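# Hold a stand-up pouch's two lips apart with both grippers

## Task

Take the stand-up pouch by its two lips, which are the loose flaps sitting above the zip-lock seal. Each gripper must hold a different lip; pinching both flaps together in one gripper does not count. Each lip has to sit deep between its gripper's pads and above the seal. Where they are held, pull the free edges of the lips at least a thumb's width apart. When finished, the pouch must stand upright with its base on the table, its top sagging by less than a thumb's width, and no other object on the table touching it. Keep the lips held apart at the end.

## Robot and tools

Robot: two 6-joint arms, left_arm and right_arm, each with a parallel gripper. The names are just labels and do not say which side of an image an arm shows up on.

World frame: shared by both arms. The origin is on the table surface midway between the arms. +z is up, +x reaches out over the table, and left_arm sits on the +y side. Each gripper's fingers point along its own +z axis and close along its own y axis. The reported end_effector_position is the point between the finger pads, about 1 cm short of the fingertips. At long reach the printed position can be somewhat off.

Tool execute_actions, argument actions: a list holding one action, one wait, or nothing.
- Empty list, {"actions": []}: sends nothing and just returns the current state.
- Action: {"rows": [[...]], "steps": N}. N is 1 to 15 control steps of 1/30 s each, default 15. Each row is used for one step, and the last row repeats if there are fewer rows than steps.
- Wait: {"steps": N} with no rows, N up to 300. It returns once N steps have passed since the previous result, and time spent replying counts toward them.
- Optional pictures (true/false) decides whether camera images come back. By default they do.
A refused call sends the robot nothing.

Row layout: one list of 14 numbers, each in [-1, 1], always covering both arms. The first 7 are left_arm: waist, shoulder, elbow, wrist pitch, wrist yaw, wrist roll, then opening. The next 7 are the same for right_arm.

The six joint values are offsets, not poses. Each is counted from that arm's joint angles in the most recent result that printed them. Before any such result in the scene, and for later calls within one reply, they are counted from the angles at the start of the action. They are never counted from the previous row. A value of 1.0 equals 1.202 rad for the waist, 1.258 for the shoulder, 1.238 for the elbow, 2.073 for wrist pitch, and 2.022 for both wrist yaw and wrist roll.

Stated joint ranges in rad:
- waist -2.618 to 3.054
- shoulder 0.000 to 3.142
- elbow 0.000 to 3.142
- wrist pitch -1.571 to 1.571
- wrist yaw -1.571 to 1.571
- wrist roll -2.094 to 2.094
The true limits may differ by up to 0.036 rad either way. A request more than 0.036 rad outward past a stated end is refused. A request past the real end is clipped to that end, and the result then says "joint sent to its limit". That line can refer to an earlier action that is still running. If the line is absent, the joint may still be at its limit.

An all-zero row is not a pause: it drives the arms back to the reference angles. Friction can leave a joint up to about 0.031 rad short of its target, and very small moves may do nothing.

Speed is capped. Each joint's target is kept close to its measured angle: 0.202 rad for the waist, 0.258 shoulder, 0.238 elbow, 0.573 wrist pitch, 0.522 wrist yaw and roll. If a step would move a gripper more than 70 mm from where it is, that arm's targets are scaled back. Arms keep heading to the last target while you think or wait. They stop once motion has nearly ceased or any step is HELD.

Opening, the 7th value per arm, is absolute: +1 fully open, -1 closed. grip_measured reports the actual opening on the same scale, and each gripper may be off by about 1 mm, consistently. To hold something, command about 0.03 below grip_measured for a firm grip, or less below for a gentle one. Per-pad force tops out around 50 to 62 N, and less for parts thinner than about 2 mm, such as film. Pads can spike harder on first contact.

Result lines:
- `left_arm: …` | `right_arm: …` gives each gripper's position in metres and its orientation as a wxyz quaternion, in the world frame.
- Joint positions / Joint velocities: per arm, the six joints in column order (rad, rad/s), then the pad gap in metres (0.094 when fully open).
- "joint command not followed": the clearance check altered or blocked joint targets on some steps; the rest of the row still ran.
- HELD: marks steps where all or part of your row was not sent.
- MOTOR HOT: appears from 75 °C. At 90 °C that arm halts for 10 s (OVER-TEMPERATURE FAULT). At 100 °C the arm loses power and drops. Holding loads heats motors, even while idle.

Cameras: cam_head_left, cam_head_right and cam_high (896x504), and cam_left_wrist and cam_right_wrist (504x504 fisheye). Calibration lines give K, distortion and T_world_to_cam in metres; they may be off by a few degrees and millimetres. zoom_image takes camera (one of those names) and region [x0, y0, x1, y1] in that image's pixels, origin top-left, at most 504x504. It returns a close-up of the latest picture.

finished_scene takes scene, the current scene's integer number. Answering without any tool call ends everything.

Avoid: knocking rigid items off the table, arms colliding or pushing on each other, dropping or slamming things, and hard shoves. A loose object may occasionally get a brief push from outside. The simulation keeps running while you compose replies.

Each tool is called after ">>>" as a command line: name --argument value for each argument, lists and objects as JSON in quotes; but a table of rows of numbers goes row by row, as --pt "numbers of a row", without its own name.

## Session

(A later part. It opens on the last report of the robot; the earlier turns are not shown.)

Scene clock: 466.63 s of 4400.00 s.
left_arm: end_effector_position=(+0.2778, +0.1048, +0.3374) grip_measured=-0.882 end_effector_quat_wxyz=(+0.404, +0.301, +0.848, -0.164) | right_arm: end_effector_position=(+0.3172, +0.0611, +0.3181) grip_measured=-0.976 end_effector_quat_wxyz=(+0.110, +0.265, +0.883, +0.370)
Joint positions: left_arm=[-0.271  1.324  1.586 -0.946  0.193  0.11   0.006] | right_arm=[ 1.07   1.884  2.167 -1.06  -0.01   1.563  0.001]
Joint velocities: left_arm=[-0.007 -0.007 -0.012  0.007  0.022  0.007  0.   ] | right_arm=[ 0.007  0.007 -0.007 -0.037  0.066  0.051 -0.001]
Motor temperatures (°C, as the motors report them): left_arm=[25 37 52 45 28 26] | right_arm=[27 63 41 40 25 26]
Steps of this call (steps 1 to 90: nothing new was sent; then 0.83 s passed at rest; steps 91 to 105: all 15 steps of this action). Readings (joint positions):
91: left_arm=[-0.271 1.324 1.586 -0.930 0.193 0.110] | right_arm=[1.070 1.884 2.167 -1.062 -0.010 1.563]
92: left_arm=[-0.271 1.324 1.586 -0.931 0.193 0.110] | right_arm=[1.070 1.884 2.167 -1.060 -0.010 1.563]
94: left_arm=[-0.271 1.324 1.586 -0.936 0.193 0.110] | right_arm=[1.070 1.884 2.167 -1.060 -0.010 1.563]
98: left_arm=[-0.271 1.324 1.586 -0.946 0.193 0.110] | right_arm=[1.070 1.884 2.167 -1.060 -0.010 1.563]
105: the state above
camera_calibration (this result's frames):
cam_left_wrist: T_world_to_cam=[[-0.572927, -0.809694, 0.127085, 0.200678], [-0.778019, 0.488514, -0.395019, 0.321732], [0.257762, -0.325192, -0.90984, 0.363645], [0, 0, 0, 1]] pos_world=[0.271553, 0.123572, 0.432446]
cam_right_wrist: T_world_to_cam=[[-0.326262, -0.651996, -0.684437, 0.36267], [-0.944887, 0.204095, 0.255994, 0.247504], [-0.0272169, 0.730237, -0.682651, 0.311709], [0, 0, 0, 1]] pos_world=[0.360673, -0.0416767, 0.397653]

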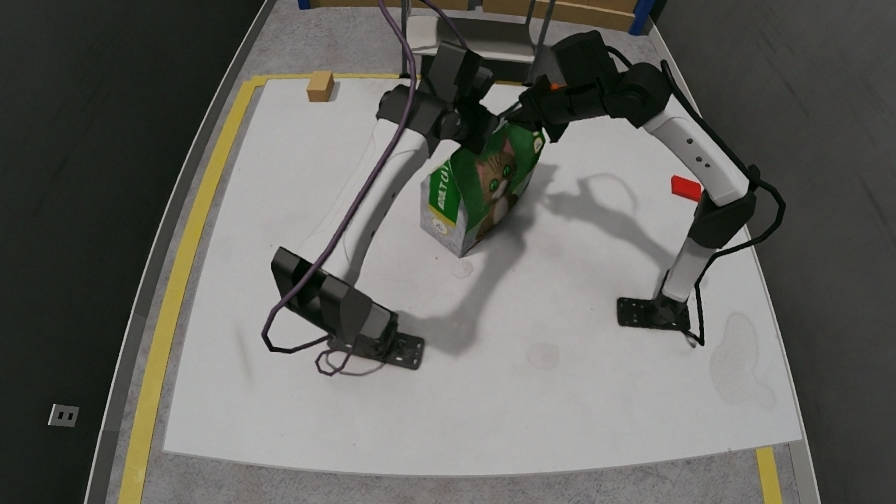

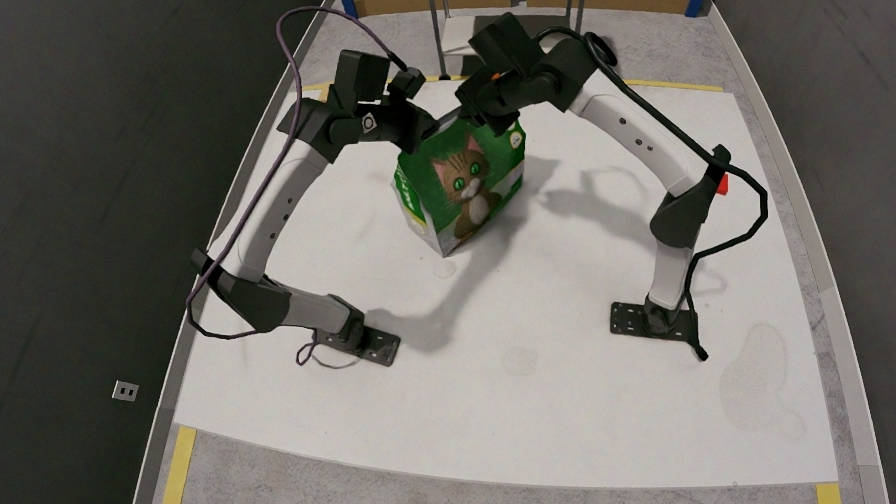

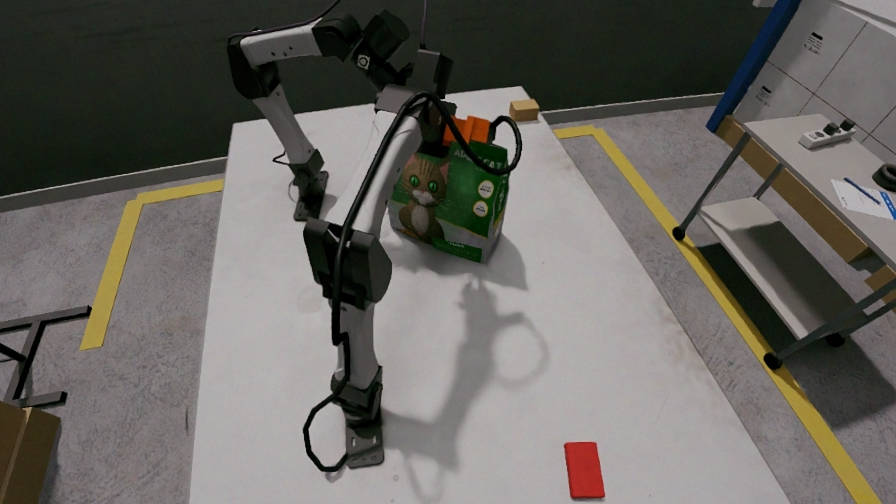

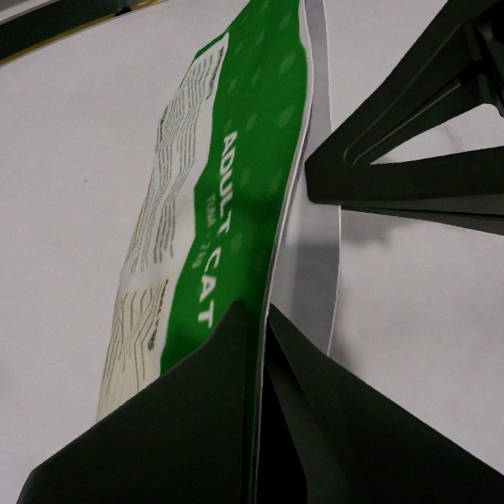

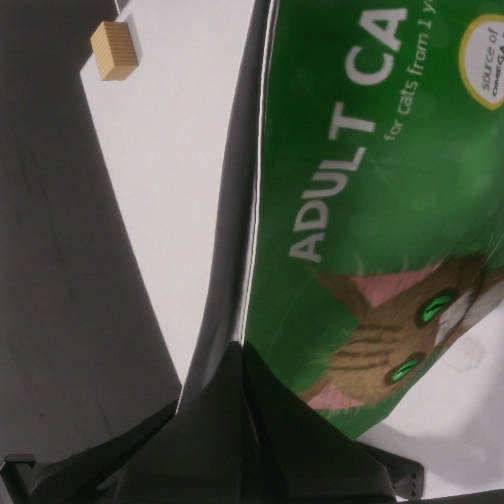

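>>> execute_actions --actions '[{"rows": [[0,0,0,0,0,0,-0.91, 0,0,0,0,0,0,-1],[0,0,0,0,0,0,-0.93, 0,0,0,0,0,0,-1],[0,0,0,0,0,0,-0.95, 0,0,0,0,0,0,-1],[0,0,0,0,0,0,-0.97, 0,0,0,0,0,0,-1],[0,0,0,0,0,0,-0.98, 0,0,0,0,0,0,-1],[0,0,0,0,0,0,-1, 0,0,0,0,0,0,-1]], "steps": 12}]'

>>> zoom_image --camera "cam_left_wrist" --region '[190, 250, 350, 450]'

Scene clock: 475.67 s of 4400.00 s.
left_arm: end_effector_position=(+0.2788, +0.1044, +0.3387) grip_measured=-0.973 end_effector_quat_wxyz=(+0.407, +0.301, +0.847, -0.164) | right_arm: end_effector_position=(+0.3172, +0.0611, +0.3182) grip_measured=-0.976 end_effector_quat_wxyz=(+0.110, +0.265, +0.883, +0.371)
Joint positions: left_arm=[-0.271  1.324  1.586 -0.94   0.192  0.11   0.001] | right_arm=[ 1.07   1.884  2.167 -1.06  -0.01   1.563  0.001]
Joint velocities: left_arm=[-0.017  0.002  0.017  0.022  0.022 -0.007  0.   ] | right_arm=[-0.007 -0.007 -0.002 -0.007 -0.139 -0.051 -0.001]
Motor temperatures (°C, as the motors report them): left_arm=[25 37 52 44 28 26] | right_arm=[27 62 41 41 25 26]
Steps of this call (steps 1 to 15: the robot went on to your last target; steps 16 to 110: nothing new was sent; then 4.97 s passed at rest; steps 111 to 122: all 12 steps of this action). Readings (joint positions):
111: left_arm=[-0.271 1.324 1.586 -0.943 0.193 0.110] | right_arm=[1.070 1.884 2.167 -1.060 -0.010 1.563]
112: left_arm=[-0.271 1.324 1.586 -0.940 0.193 0.110] | right_arm=[1.070 1.884 2.167 -1.060 -0.010 1.563]
114: left_arm=[-0.271 1.324 1.586 -0.940 0.193 0.110] | right_arm=[1.070 1.884 2.167 -1.060 -0.010 1.563]
118: left_arm=[-0.271 1.324 1.586 -0.940 0.192 0.110] | right_arm=[1.070 1.884 2.167 -1.060 -0.010 1.563]
122: the state above
camera_calibration (this result's frames):
cam_left_wrist: T_world_to_cam=[[-0.573245, -0.809687, 0.12569, 0.201346], [-0.775795, 0.486961, -0.401262, 0.324863], [0.263691, -0.327531, -0.907298, 0.362157], [0, 0, 0, 1]] pos_world=[0.27195, 0.12345, 0.433632]
cam_right_wrist: T_world_to_cam=[[-0.326116, -0.65178, -0.684713, 0.362791], [-0.944942, 0.204014, 0.255857, 0.247577], [-0.027071, 0.730453, -0.682426, 0.311585], [0, 0, 0, 1]] pos_world=[0.360693, -0.0416473, 0.397697]

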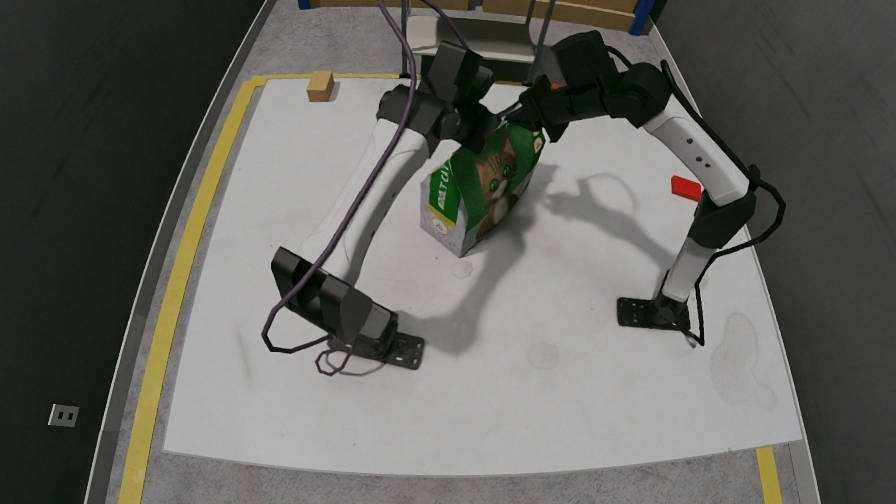

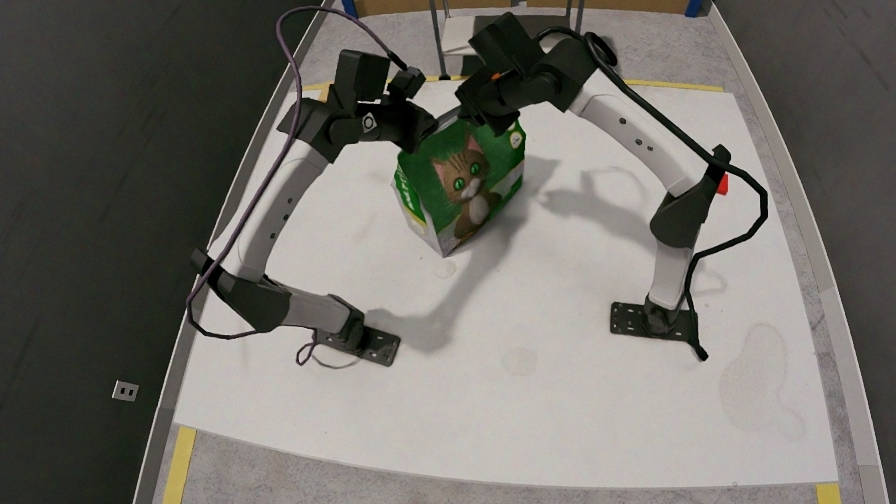

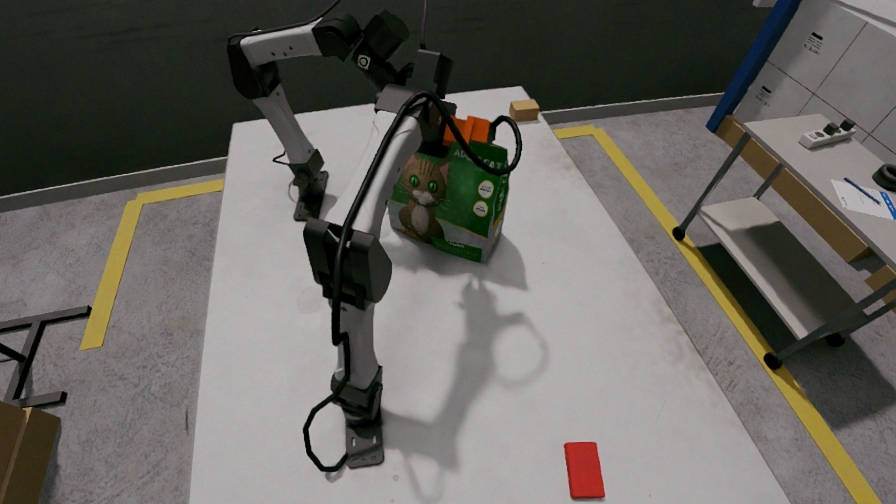

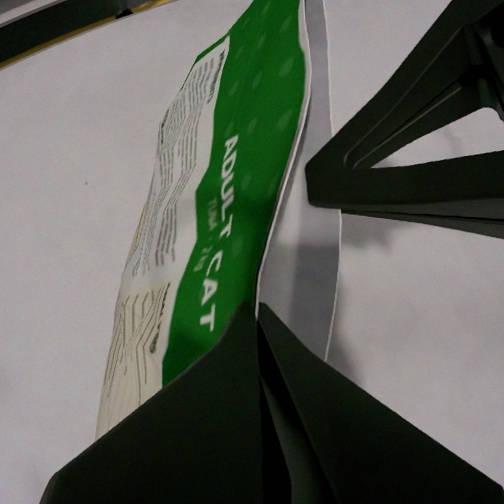

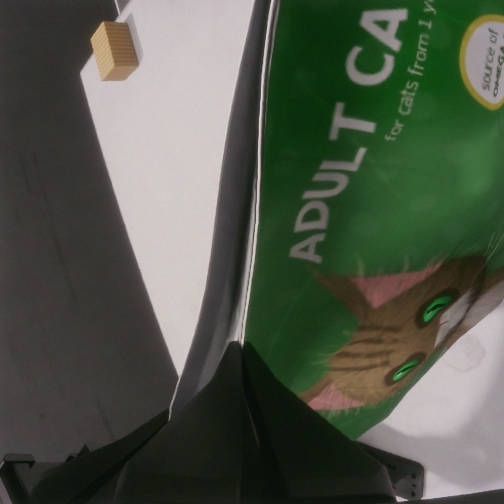

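Region (190, 250, 350, 450) of cam_left_wrist's 504x504 image, scaled by 2.520, with more detail than that image has; it fills the left 403 columns of this view, and the rest is white.

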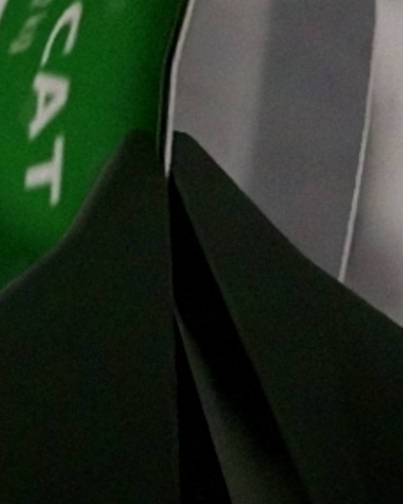

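>>> execute_actions --actions '[{"rows": [[0.01,0,0,0,-0.004,0,-1, 0,-0.015,-0.02,-0.005,0,0,-1],[0.013,0,0,0,-0.006,0,-1, 0,-0.02,-0.027,-0.009,0,0,-1],[0.016,0,0,0,-0.008,0,-1, 0,-0.025,-0.034,-0.013,0,0,-1],[0.019,0,0,0,-0.01,0,-1, 0,-0.03,-0.04,-0.016,0,0,-1],[0.022,0,0,0,-0.012,0,-1, 0,-0.035,-0.047,-0.019,0,0,-1],[0.025,0,0,0,-0.014,0,-1, 0,-0.04,-0.054,-0.022,0,0,-1],[0.028,0,0,0,-0.016,0,-1, 0,-0.045,-0.06,-0.025,0,0,-1],[0.031,0,0,0,-0.018,0,-1, 0,-0.05,-0.067,-0.028,0,0,-1],[0.034,0,0,0,-0.02,0,-1, 0,-0.055,-0.074,-0.031,0,0,-1],[0.037,0,0,0,-0.022,0,-1, 0,-0.06,-0.08,-0.034,0,0,-1],[0.04,0,0,0,-0.024,0,-1, 0,-0.064,-0.085,-0.037,0,0,-1],[0.042,0,0,0,-0.025,0,-1, 0,-0.067,-0.09,-0.04,0,0,-1]], "steps": 15}]'

Scene clock: 494.13 s of 4400.00 s.
left_arm: end_effector_position=(+0.2839, +0.1108, +0.3401) grip_measured=-0.973 end_effector_quat_wxyz=(+0.411, +0.291, +0.848, -0.161) | right_arm: end_effector_position=(+0.3107, +0.0531, +0.3107) grip_measured=-0.976 end_effector_quat_wxyz=(+0.106, +0.265, +0.887, +0.364)
Joint positions: left_arm=[-0.247  1.324  1.586 -0.933  0.197  0.11   0.001] | right_arm=[ 1.07   1.836  2.081 -1.038 -0.016  1.563  0.001]
Joint velocities: left_arm=[ 0.046 -0.007 -0.007 -0.037  0.051 -0.022 -0.001] | right_arm=[-0.007 -0.051 -0.042 -0.037 -0.081  0.022 -0.   ]
Motor temperatures (°C, as the motors report them): left_arm=[25 37 52 45 28 26] | right_arm=[27 61 42 41 25 26]
Steps of this call (steps 1 to 15: the robot went on to your last target; steps 16 to 110: nothing new was sent; then 14.30 s passed at rest; steps 111 to 125: all 15 steps of this action). Readings (joint positions):
111: left_arm=[-0.271 1.324 1.586 -0.939 0.191 0.110] | right_arm=[1.070 1.884 2.167 -1.060 -0.010 1.563]
112: left_arm=[-0.271 1.324 1.586 -0.939 0.190 0.110] | right_arm=[1.070 1.884 2.164 -1.059 -0.010 1.563]
114: left_arm=[-0.269 1.324 1.586 -0.938 0.189 0.110] | right_arm=[1.070 1.881 2.152 -1.058 -0.010 1.563]
118: left_arm=[-0.265 1.324 1.586 -0.938 0.195 0.110] | right_arm=[1.070 1.863 2.123 -1.045 -0.012 1.563]
125: the state above
camera_calibration (this result's frames):
cam_left_wrist: T_world_to_cam=[[-0.557182, -0.820534, 0.12756, 0.205305], [-0.783613, 0.468725, -0.407735, 0.332754], [0.27477, -0.32714, -0.904147, 0.359896], [0, 0, 0, 1]] pos_world=[0.276254, 0.130226, 0.434885]
cam_right_wrist: T_world_to_cam=[[-0.331857, -0.660598, -0.67341, 0.349002], [-0.942559, 0.203354, 0.265009, 0.24139], [-0.0381233, 0.722674, -0.690137, 0.31842], [0, 0, 0, 1]] pos_world=[0.355483, -0.0486521, 0.390804]

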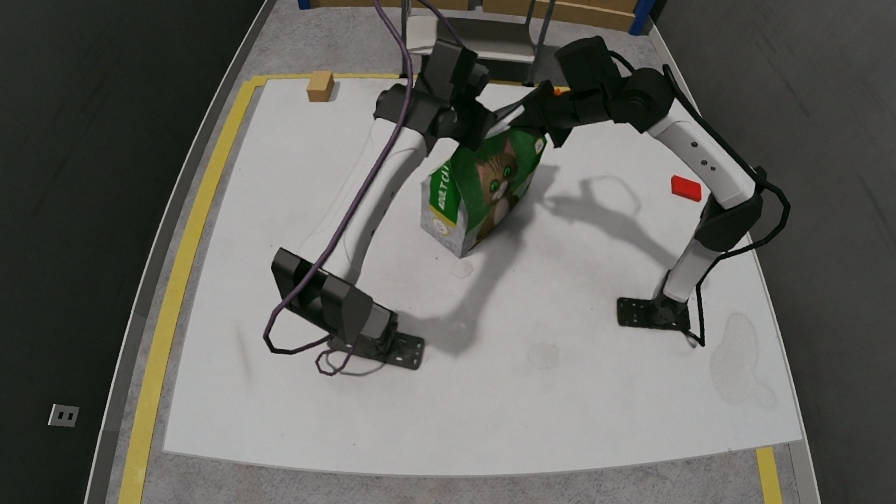

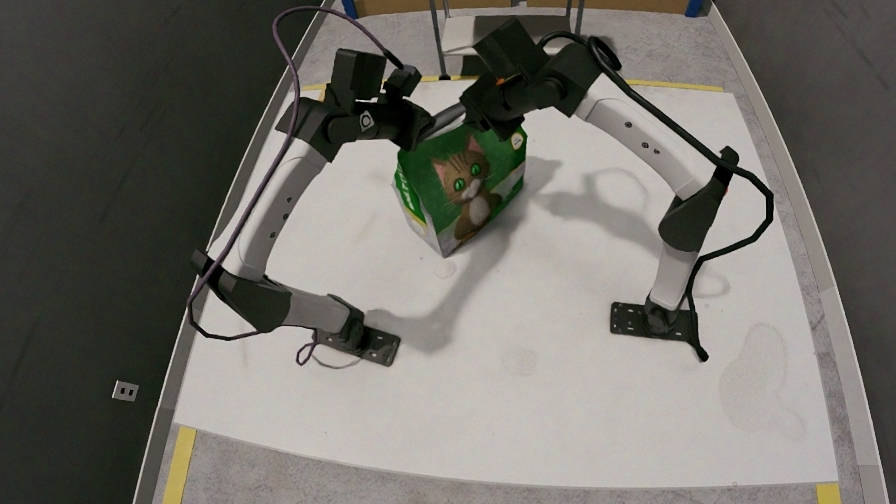

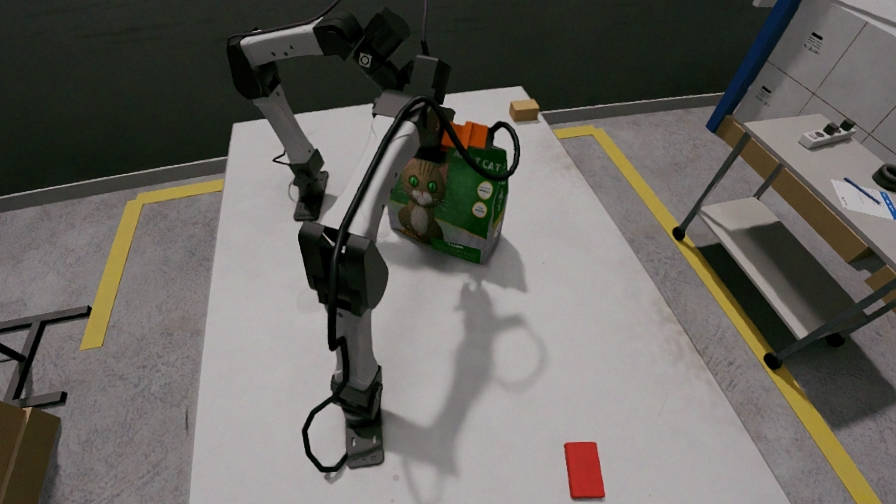

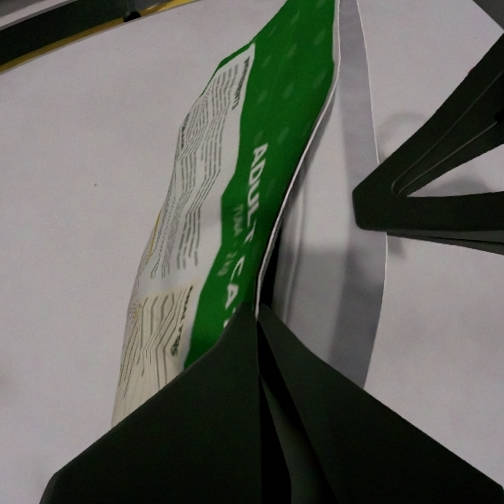

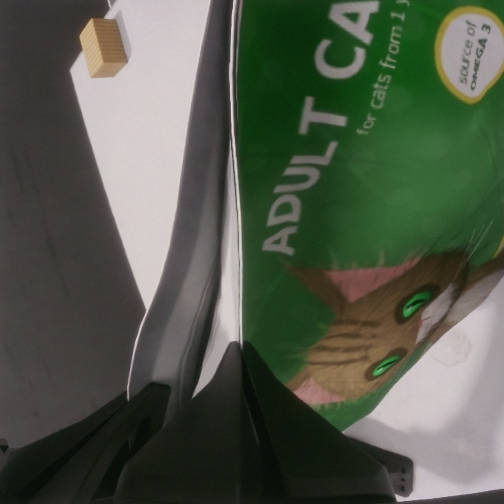

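>>> execute_actions --actions '[{"rows": [[0,0,0,0,0,0,-1, 0,0,0,0,0,0,-1]], "steps": 8}]'

>>> zoom_image --camera "cam_left_wrist" --region '[170, 150, 450, 500]'

Scene clock: 498.83 s of 4400.00 s.
left_arm: end_effector_position=(+0.2826, +0.1090, +0.3404) grip_measured=-0.973 end_effector_quat_wxyz=(+0.410, +0.294, +0.847, -0.167) | right_arm: end_effector_position=(+0.3116, +0.0550, +0.3136) grip_measured=-0.976 end_effector_quat_wxyz=(+0.107, +0.264, +0.884, +0.371)
Joint positions: left_arm=[-0.247  1.324  1.586 -0.933  0.21   0.11   0.001] | right_arm=[ 1.07   1.834  2.079 -1.023 -0.018  1.563  0.001]
Joint velocities: left_arm=[-0.007  0.002 -0.007  0.066  0.007 -0.022  0.   ] | right_arm=[-0.007  0.007 -0.002 -0.051 -0.051  0.007  0.   ]
Motor temperatures (°C, as the motors report them): left_arm=[26 37 52 45 28 26] | right_arm=[27 61 41 40 25 26]
Steps of this call (steps 1 to 15: the robot went on to your last target; steps 16 to 110: nothing new was sent; then 0.77 s passed at rest; steps 111 to 118: all 8 steps of this action). Readings (joint positions):
111: left_arm=[-0.247 1.324 1.586 -0.932 0.202 0.110] | right_arm=[1.070 1.834 2.079 -1.034 -0.018 1.563]
112: left_arm=[-0.247 1.324 1.586 -0.932 0.207 0.110] | right_arm=[1.070 1.834 2.079 -1.026 -0.018 1.563]
114: left_arm=[-0.247 1.324 1.586 -0.933 0.210 0.110] | right_arm=[1.070 1.834 2.079 -1.023 -0.018 1.563]
118: the state above
camera_calibration (this result's frames):
cam_left_wrist: T_world_to_cam=[[-0.565165, -0.813702, 0.135932, 0.201745], [-0.780258, 0.47371, -0.408408, 0.331449], [0.26793, -0.33688, -0.902621, 0.362405], [0, 0, 0, 1]] pos_world=[0.275536, 0.129237, 0.435058]
cam_right_wrist: T_world_to_cam=[[-0.325778, -0.65173, -0.684921, 0.353789], [-0.94484, 0.198479, 0.260547, 0.24344], [-0.0338637, 0.732021, -0.68044, 0.314238], [0, 0, 0, 1]] pos_world=[0.35591, -0.0477715, 0.39271]

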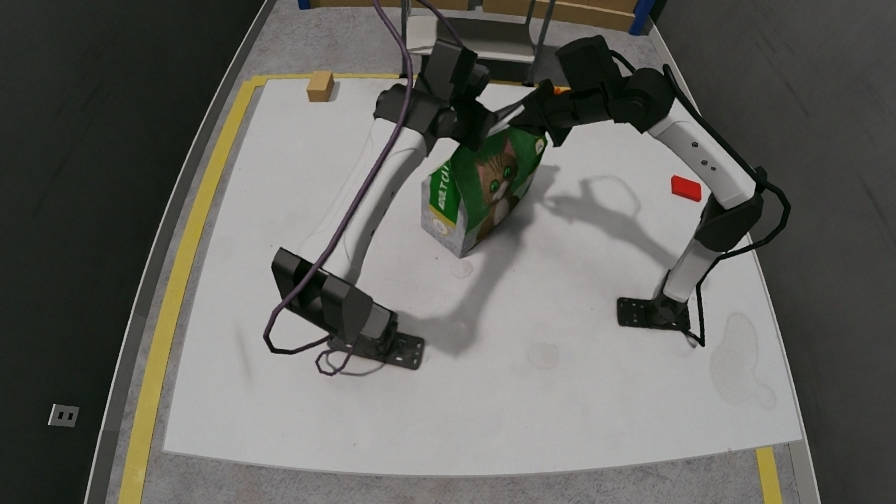

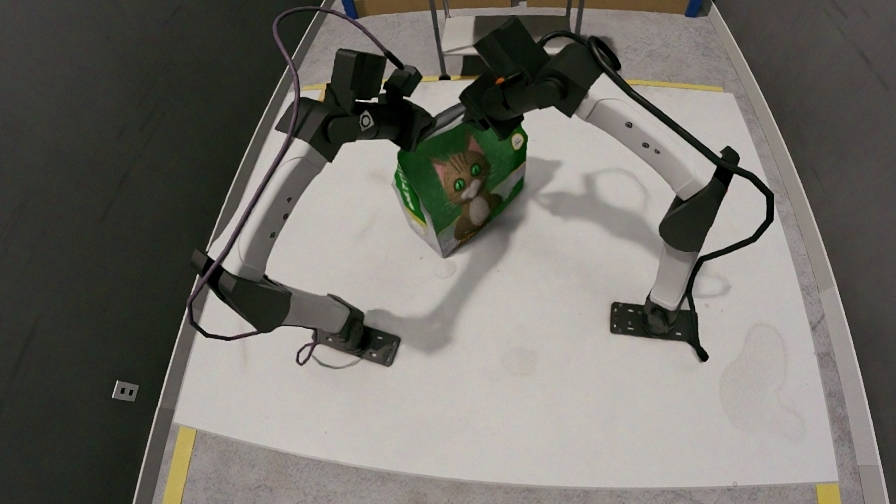

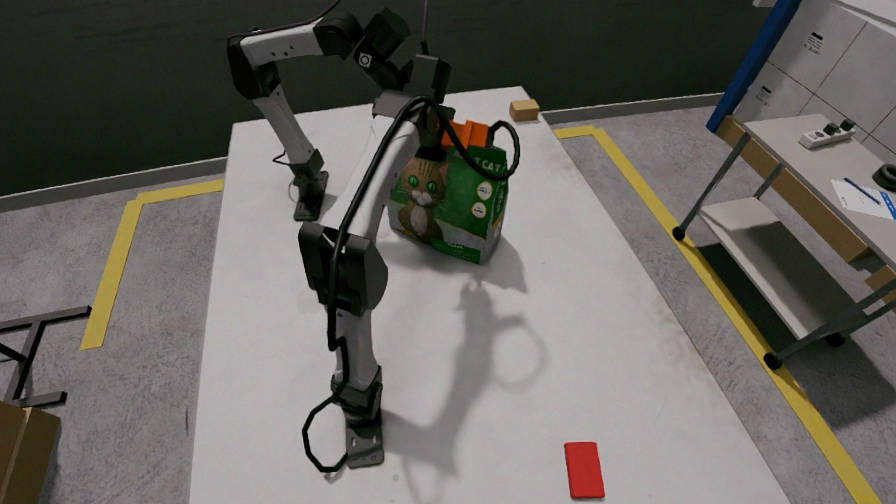

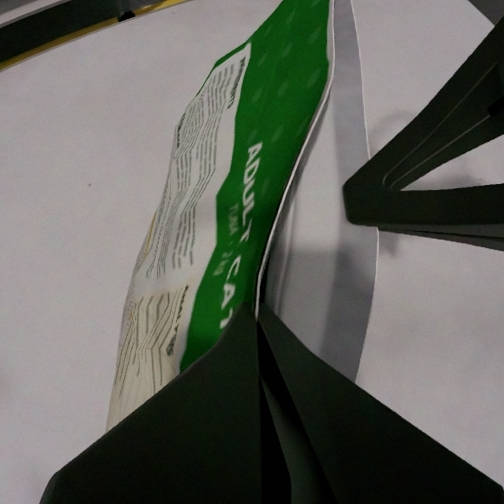

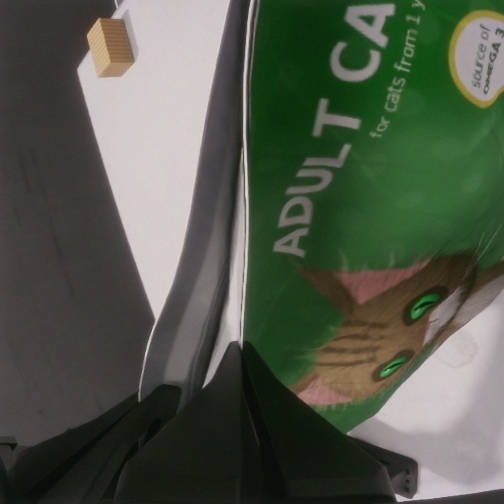

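Region (170, 150, 450, 500) of cam_left_wrist's 504x504 image, scaled by 1.440, with more detail than that image has; it fills the left 403 columns of this view, and the rest is white.

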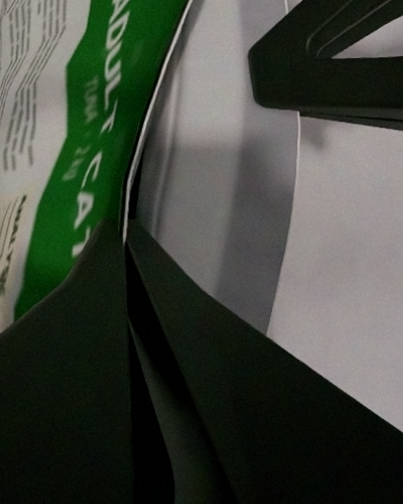

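>>> execute_actions --actions '[{"rows": [[0,0,0,0,-0.01,0,-0.95, 0,0,0,-0.015,0,0,-1],[0,0,0,0,-0.01,0,-0.92, 0,0,0,-0.015,0,0,-1],[0,0,0,-0.012,-0.01,0,-0.89, 0,0,0,-0.015,0,0,-1],[0,0,0,-0.02,-0.01,0,-0.88, 0,0,0,-0.015,0,0,-1],[0,0,0,-0.026,-0.01,0,-0.88, 0,0,0,-0.015,0,0,-1],[0,0,0,-0.032,-0.01,0,-0.88, 0,0,0,-0.015,0,0,-1],[0,0,0,-0.038,-0.01,0,-0.88, 0,0,0,-0.015,0,0,-1],[0,0,0,-0.044,-0.01,0,-0.88, 0,0,0,-0.015,0,0,-1],[0,0,0,-0.05,-0.01,0,-0.88, 0,0,0,-0.015,0,0,-1],[0,0,0,-0.055,-0.01,0,-0.88, 0,0,0,-0.015,0,0,-1]], "steps": 15}]'

>>> zoom_image --camera "cam_left_wrist" --region '[170, 150, 450, 500]'

Scene clock: 509.00 s of 4400.00 s.
left_arm: end_effector_position=(+0.2763, +0.1124, +0.3316) grip_measured=-0.882 end_effector_quat_wxyz=(+0.389, +0.294, +0.857, -0.164) | right_arm: end_effector_position=(+0.3116, +0.0550, +0.3136) grip_measured=-0.976 end_effector_quat_wxyz=(+0.107, +0.264, +0.884, +0.371)
Joint positions: left_arm=[-0.247  1.324  1.586 -0.98   0.209  0.11   0.006] | right_arm=[ 1.07   1.834  2.079 -1.023 -0.018  1.563  0.001]
Joint velocities: left_arm=[ 0.002  0.002  0.017 -0.007 -0.051 -0.037  0.   ] | right_arm=[-0.012  0.012  0.012  0.066 -0.037  0.051  0.   ]
Motor temperatures (°C, as the motors report them): left_arm=[26 37 52 45 28 26] | right_arm=[27 60 42 40 25 26]
Steps of this call (steps 1 to 15: the robot went on to your last target; steps 16 to 110: nothing new was sent; then 6.00 s passed at rest; steps 111 to 125: all 15 steps of this action). Readings (joint positions):
111: left_arm=[-0.247 1.324 1.586 -0.933 0.210 0.110] | right_arm=[1.070 1.834 2.079 -1.023 -0.018 1.563]
112: left_arm=[-0.247 1.324 1.586 -0.933 0.210 0.110] | right_arm=[1.070 1.834 2.079 -1.023 -0.018 1.563]
114: left_arm=[-0.247 1.324 1.586 -0.935 0.210 0.110] | right_arm=[1.070 1.834 2.079 -1.023 -0.018 1.563]
118: left_arm=[-0.247 1.324 1.586 -0.951 0.209 0.110] | right_arm=[1.070 1.834 2.079 -1.023 -0.018 1.563]
125: the state above
camera_calibration (this result's frames):
cam_left_wrist: T_world_to_cam=[[-0.558416, -0.817351, 0.141809, 0.198705], [-0.796953, 0.481113, -0.365235, 0.310741], [0.2303, -0.316968, -0.920051, 0.371288], [0, 0, 0, 1]] pos_world=[0.273099, 0.130597, 0.42692]
cam_right_wrist: T_world_to_cam=[[-0.325778, -0.65173, -0.684921, 0.353789], [-0.94484, 0.198479, 0.260547, 0.24344], [-0.0338637, 0.732021, -0.68044, 0.314238], [0, 0, 0, 1]] pos_world=[0.35591, -0.0477715, 0.39271]

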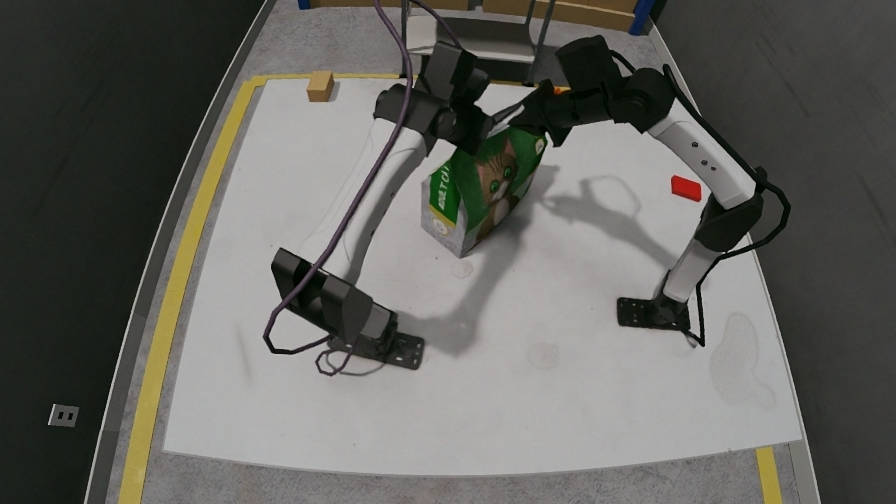

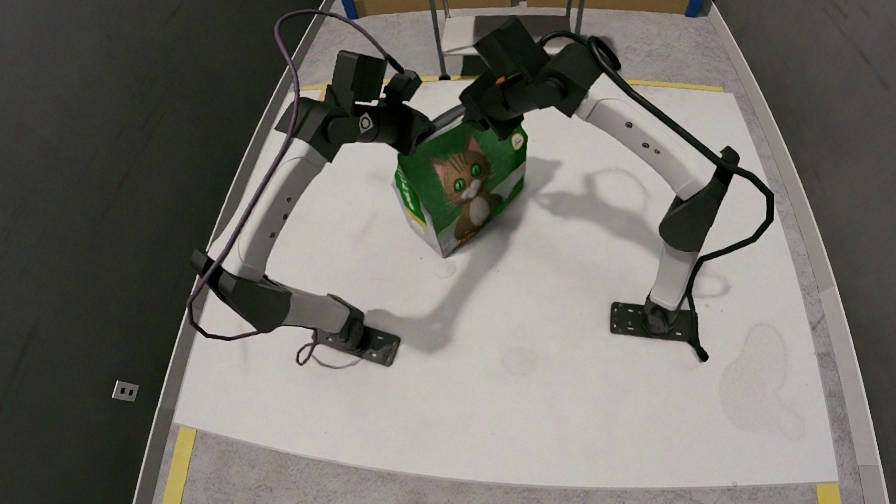

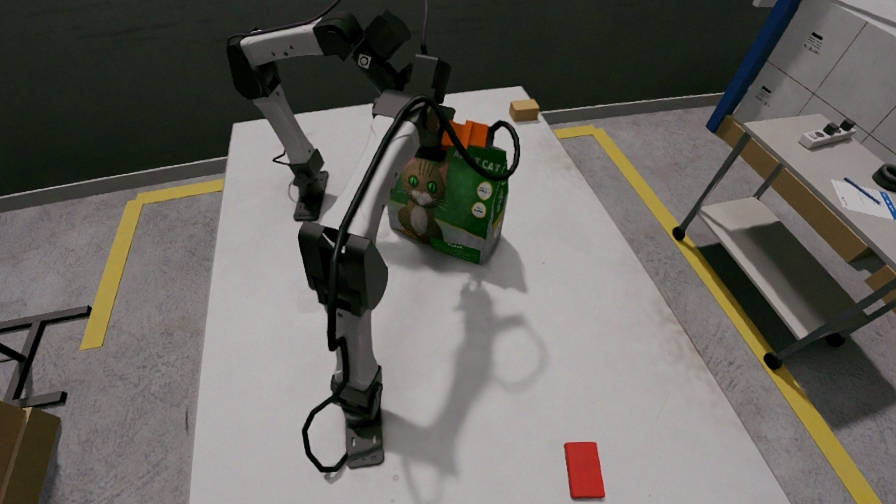

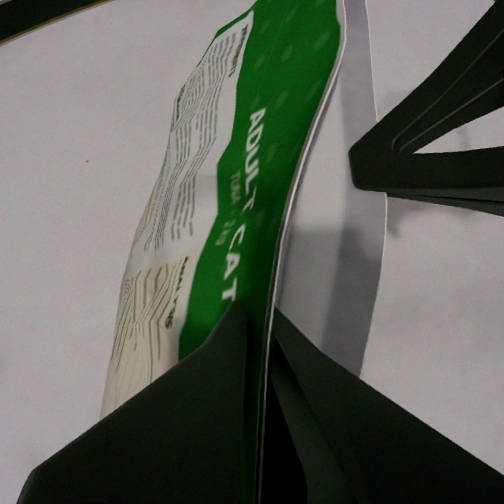

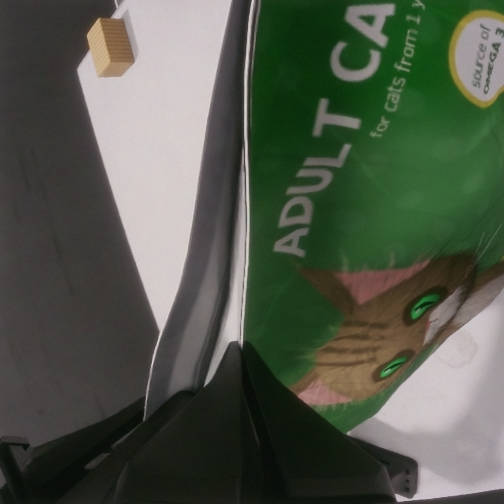

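Region (170, 150, 450, 500) of cam_left_wrist's 504x504 image, scaled by 1.440, with more detail than that image has; it fills the left 403 columns of this view, and the rest is white.

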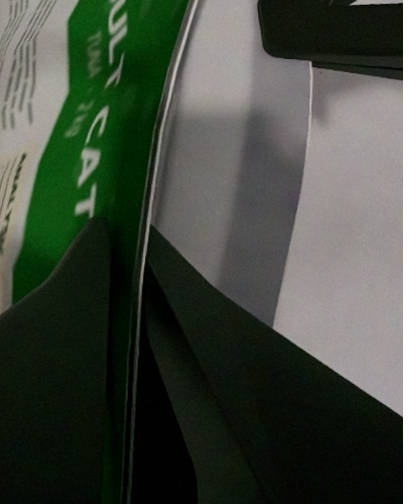

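>>> execute_actions --actions '[{"rows": [[0,0,0,0,-0.01,0,-0.91, 0,0,0,-0.015,0,0,-1],[0,0,0,0,-0.01,0,-0.93, 0,0,0,-0.015,0,0,-1],[0,0,0,0,-0.01,0,-0.95, 0,0,0,-0.015,0,0,-1],[0,0,0,0,-0.01,0,-0.97, 0,0,0,-0.015,0,0,-1],[0,0,0,0,-0.01,0,-0.98, 0,0,0,-0.015,0,0,-1],[0,0,0,0,-0.01,0,-1, 0,0,0,-0.015,0,0,-1]], "steps": 12}]'

>>> zoom_image --camera "cam_left_wrist" --region '[190, 250, 400, 450]'

Scene clock: 513.43 s of 4400.00 s.
left_arm: end_effector_position=(+0.2767, +0.1119, +0.3325) grip_measured=-0.973 end_effector_quat_wxyz=(+0.391, +0.295, +0.856, -0.165) | right_arm: end_effector_position=(+0.3116, +0.0550, +0.3136) grip_measured=-0.976 end_effector_quat_wxyz=(+0.107, +0.264, +0.884, +0.371)
Joint positions: left_arm=[-0.247  1.324  1.586 -0.975  0.211  0.11   0.001] | right_arm=[ 1.07   1.834  2.079 -1.023 -0.018  1.563  0.001]
Joint velocities: left_arm=[-0.002 -0.012 -0.007  0.007  0.022 -0.007  0.001] | right_arm=[ 0.002  0.007 -0.017  0.022  0.007 -0.022 -0.   ]
Motor temperatures (°C, as the motors report them): left_arm=[26 37 52 44 28 26] | right_arm=[27 60 42 40 25 26]
Steps of this call (steps 1 to 15: the robot went on to your last target; steps 16 to 110: nothing new was sent; then 0.37 s passed at rest; steps 111 to 122: all 12 steps of this action). Readings (joint positions):
111: left_arm=[-0.247 1.324 1.586 -0.978 0.209 0.110] | right_arm=[1.070 1.834 2.079 -1.023 -0.018 1.563]
112: left_arm=[-0.247 1.324 1.586 -0.975 0.209 0.110] | right_arm=[1.070 1.834 2.079 -1.023 -0.018 1.563]
114: left_arm=[-0.247 1.324 1.586 -0.975 0.209 0.110] | right_arm=[1.070 1.834 2.079 -1.023 -0.018 1.563]
118: left_arm=[-0.247 1.324 1.586 -0.975 0.211 0.110] | right_arm=[1.070 1.834 2.079 -1.023 -0.018 1.563]
122: the state above
camera_calibration (this result's frames):
cam_left_wrist: T_world_to_cam=[[-0.560098, -0.8161, 0.14238, 0.198497], [-0.794952, 0.481106, -0.369579, 0.312607], [0.233113, -0.320186, -0.918226, 0.370781], [0, 0, 0, 1]] pos_world=[0.273251, 0.130315, 0.427732]
cam_right_wrist: T_world_to_cam=[[-0.325778, -0.65173, -0.684921, 0.353789], [-0.94484, 0.198479, 0.260547, 0.24344], [-0.0338637, 0.732021, -0.68044, 0.314238], [0, 0, 0, 1]] pos_world=[0.35591, -0.0477715, 0.39271]

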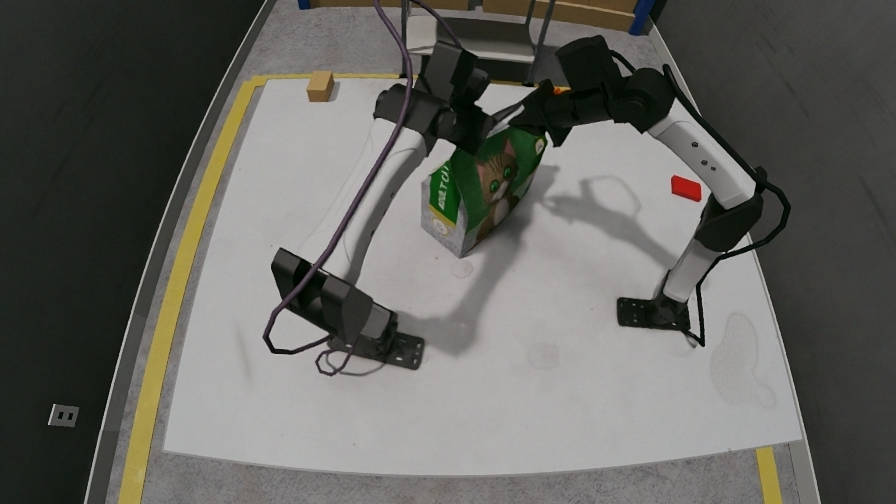

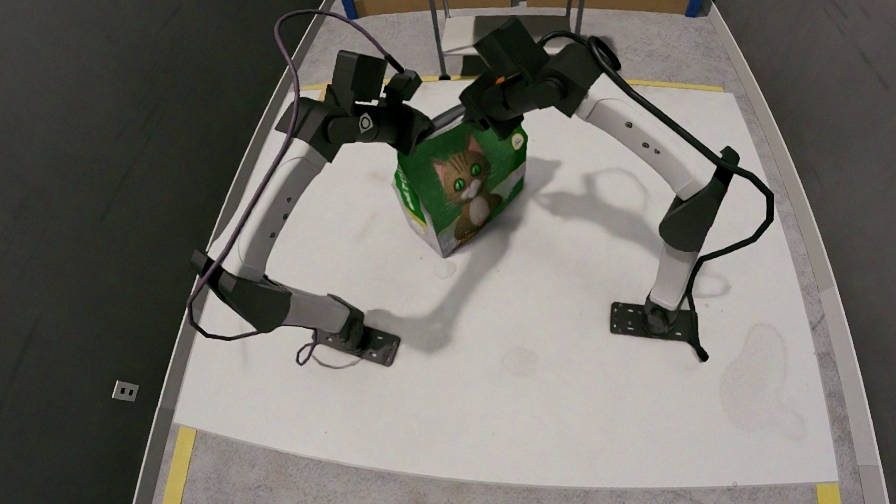

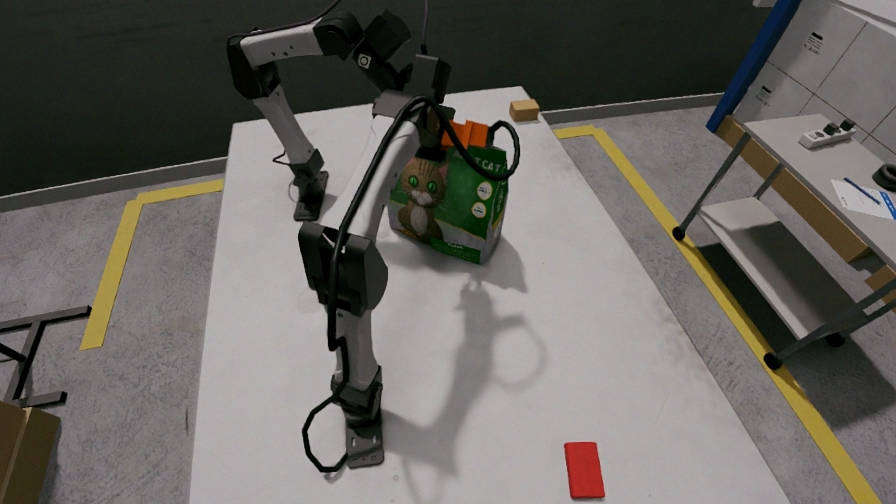

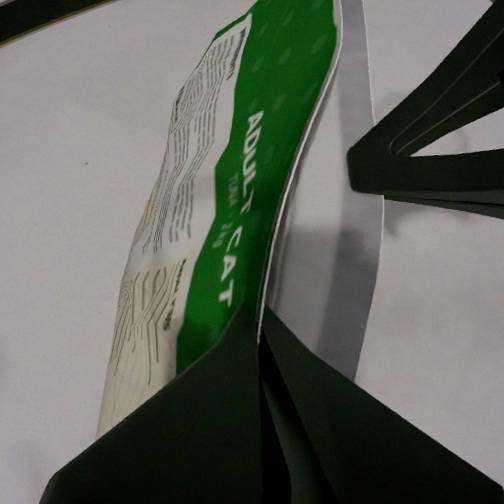

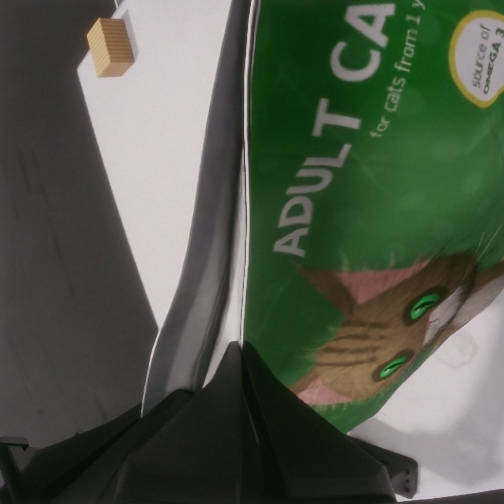

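Region (190, 250, 400, 450) of cam_left_wrist's 504x504 image, scaled by 2.400, with more detail than that image has; it fills the top 480 rows of this view, and the rest is white.

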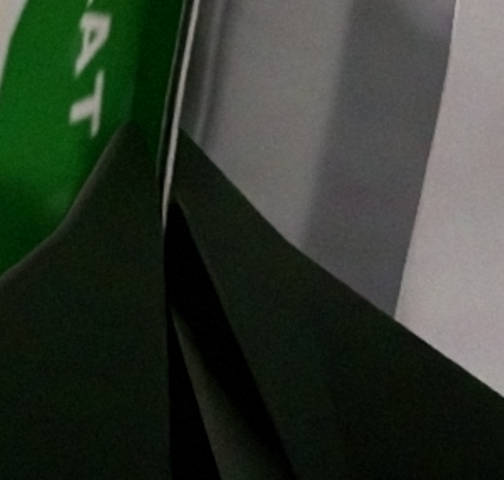

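>>> finished_scene --scene 2

The scene is finished: the task was done.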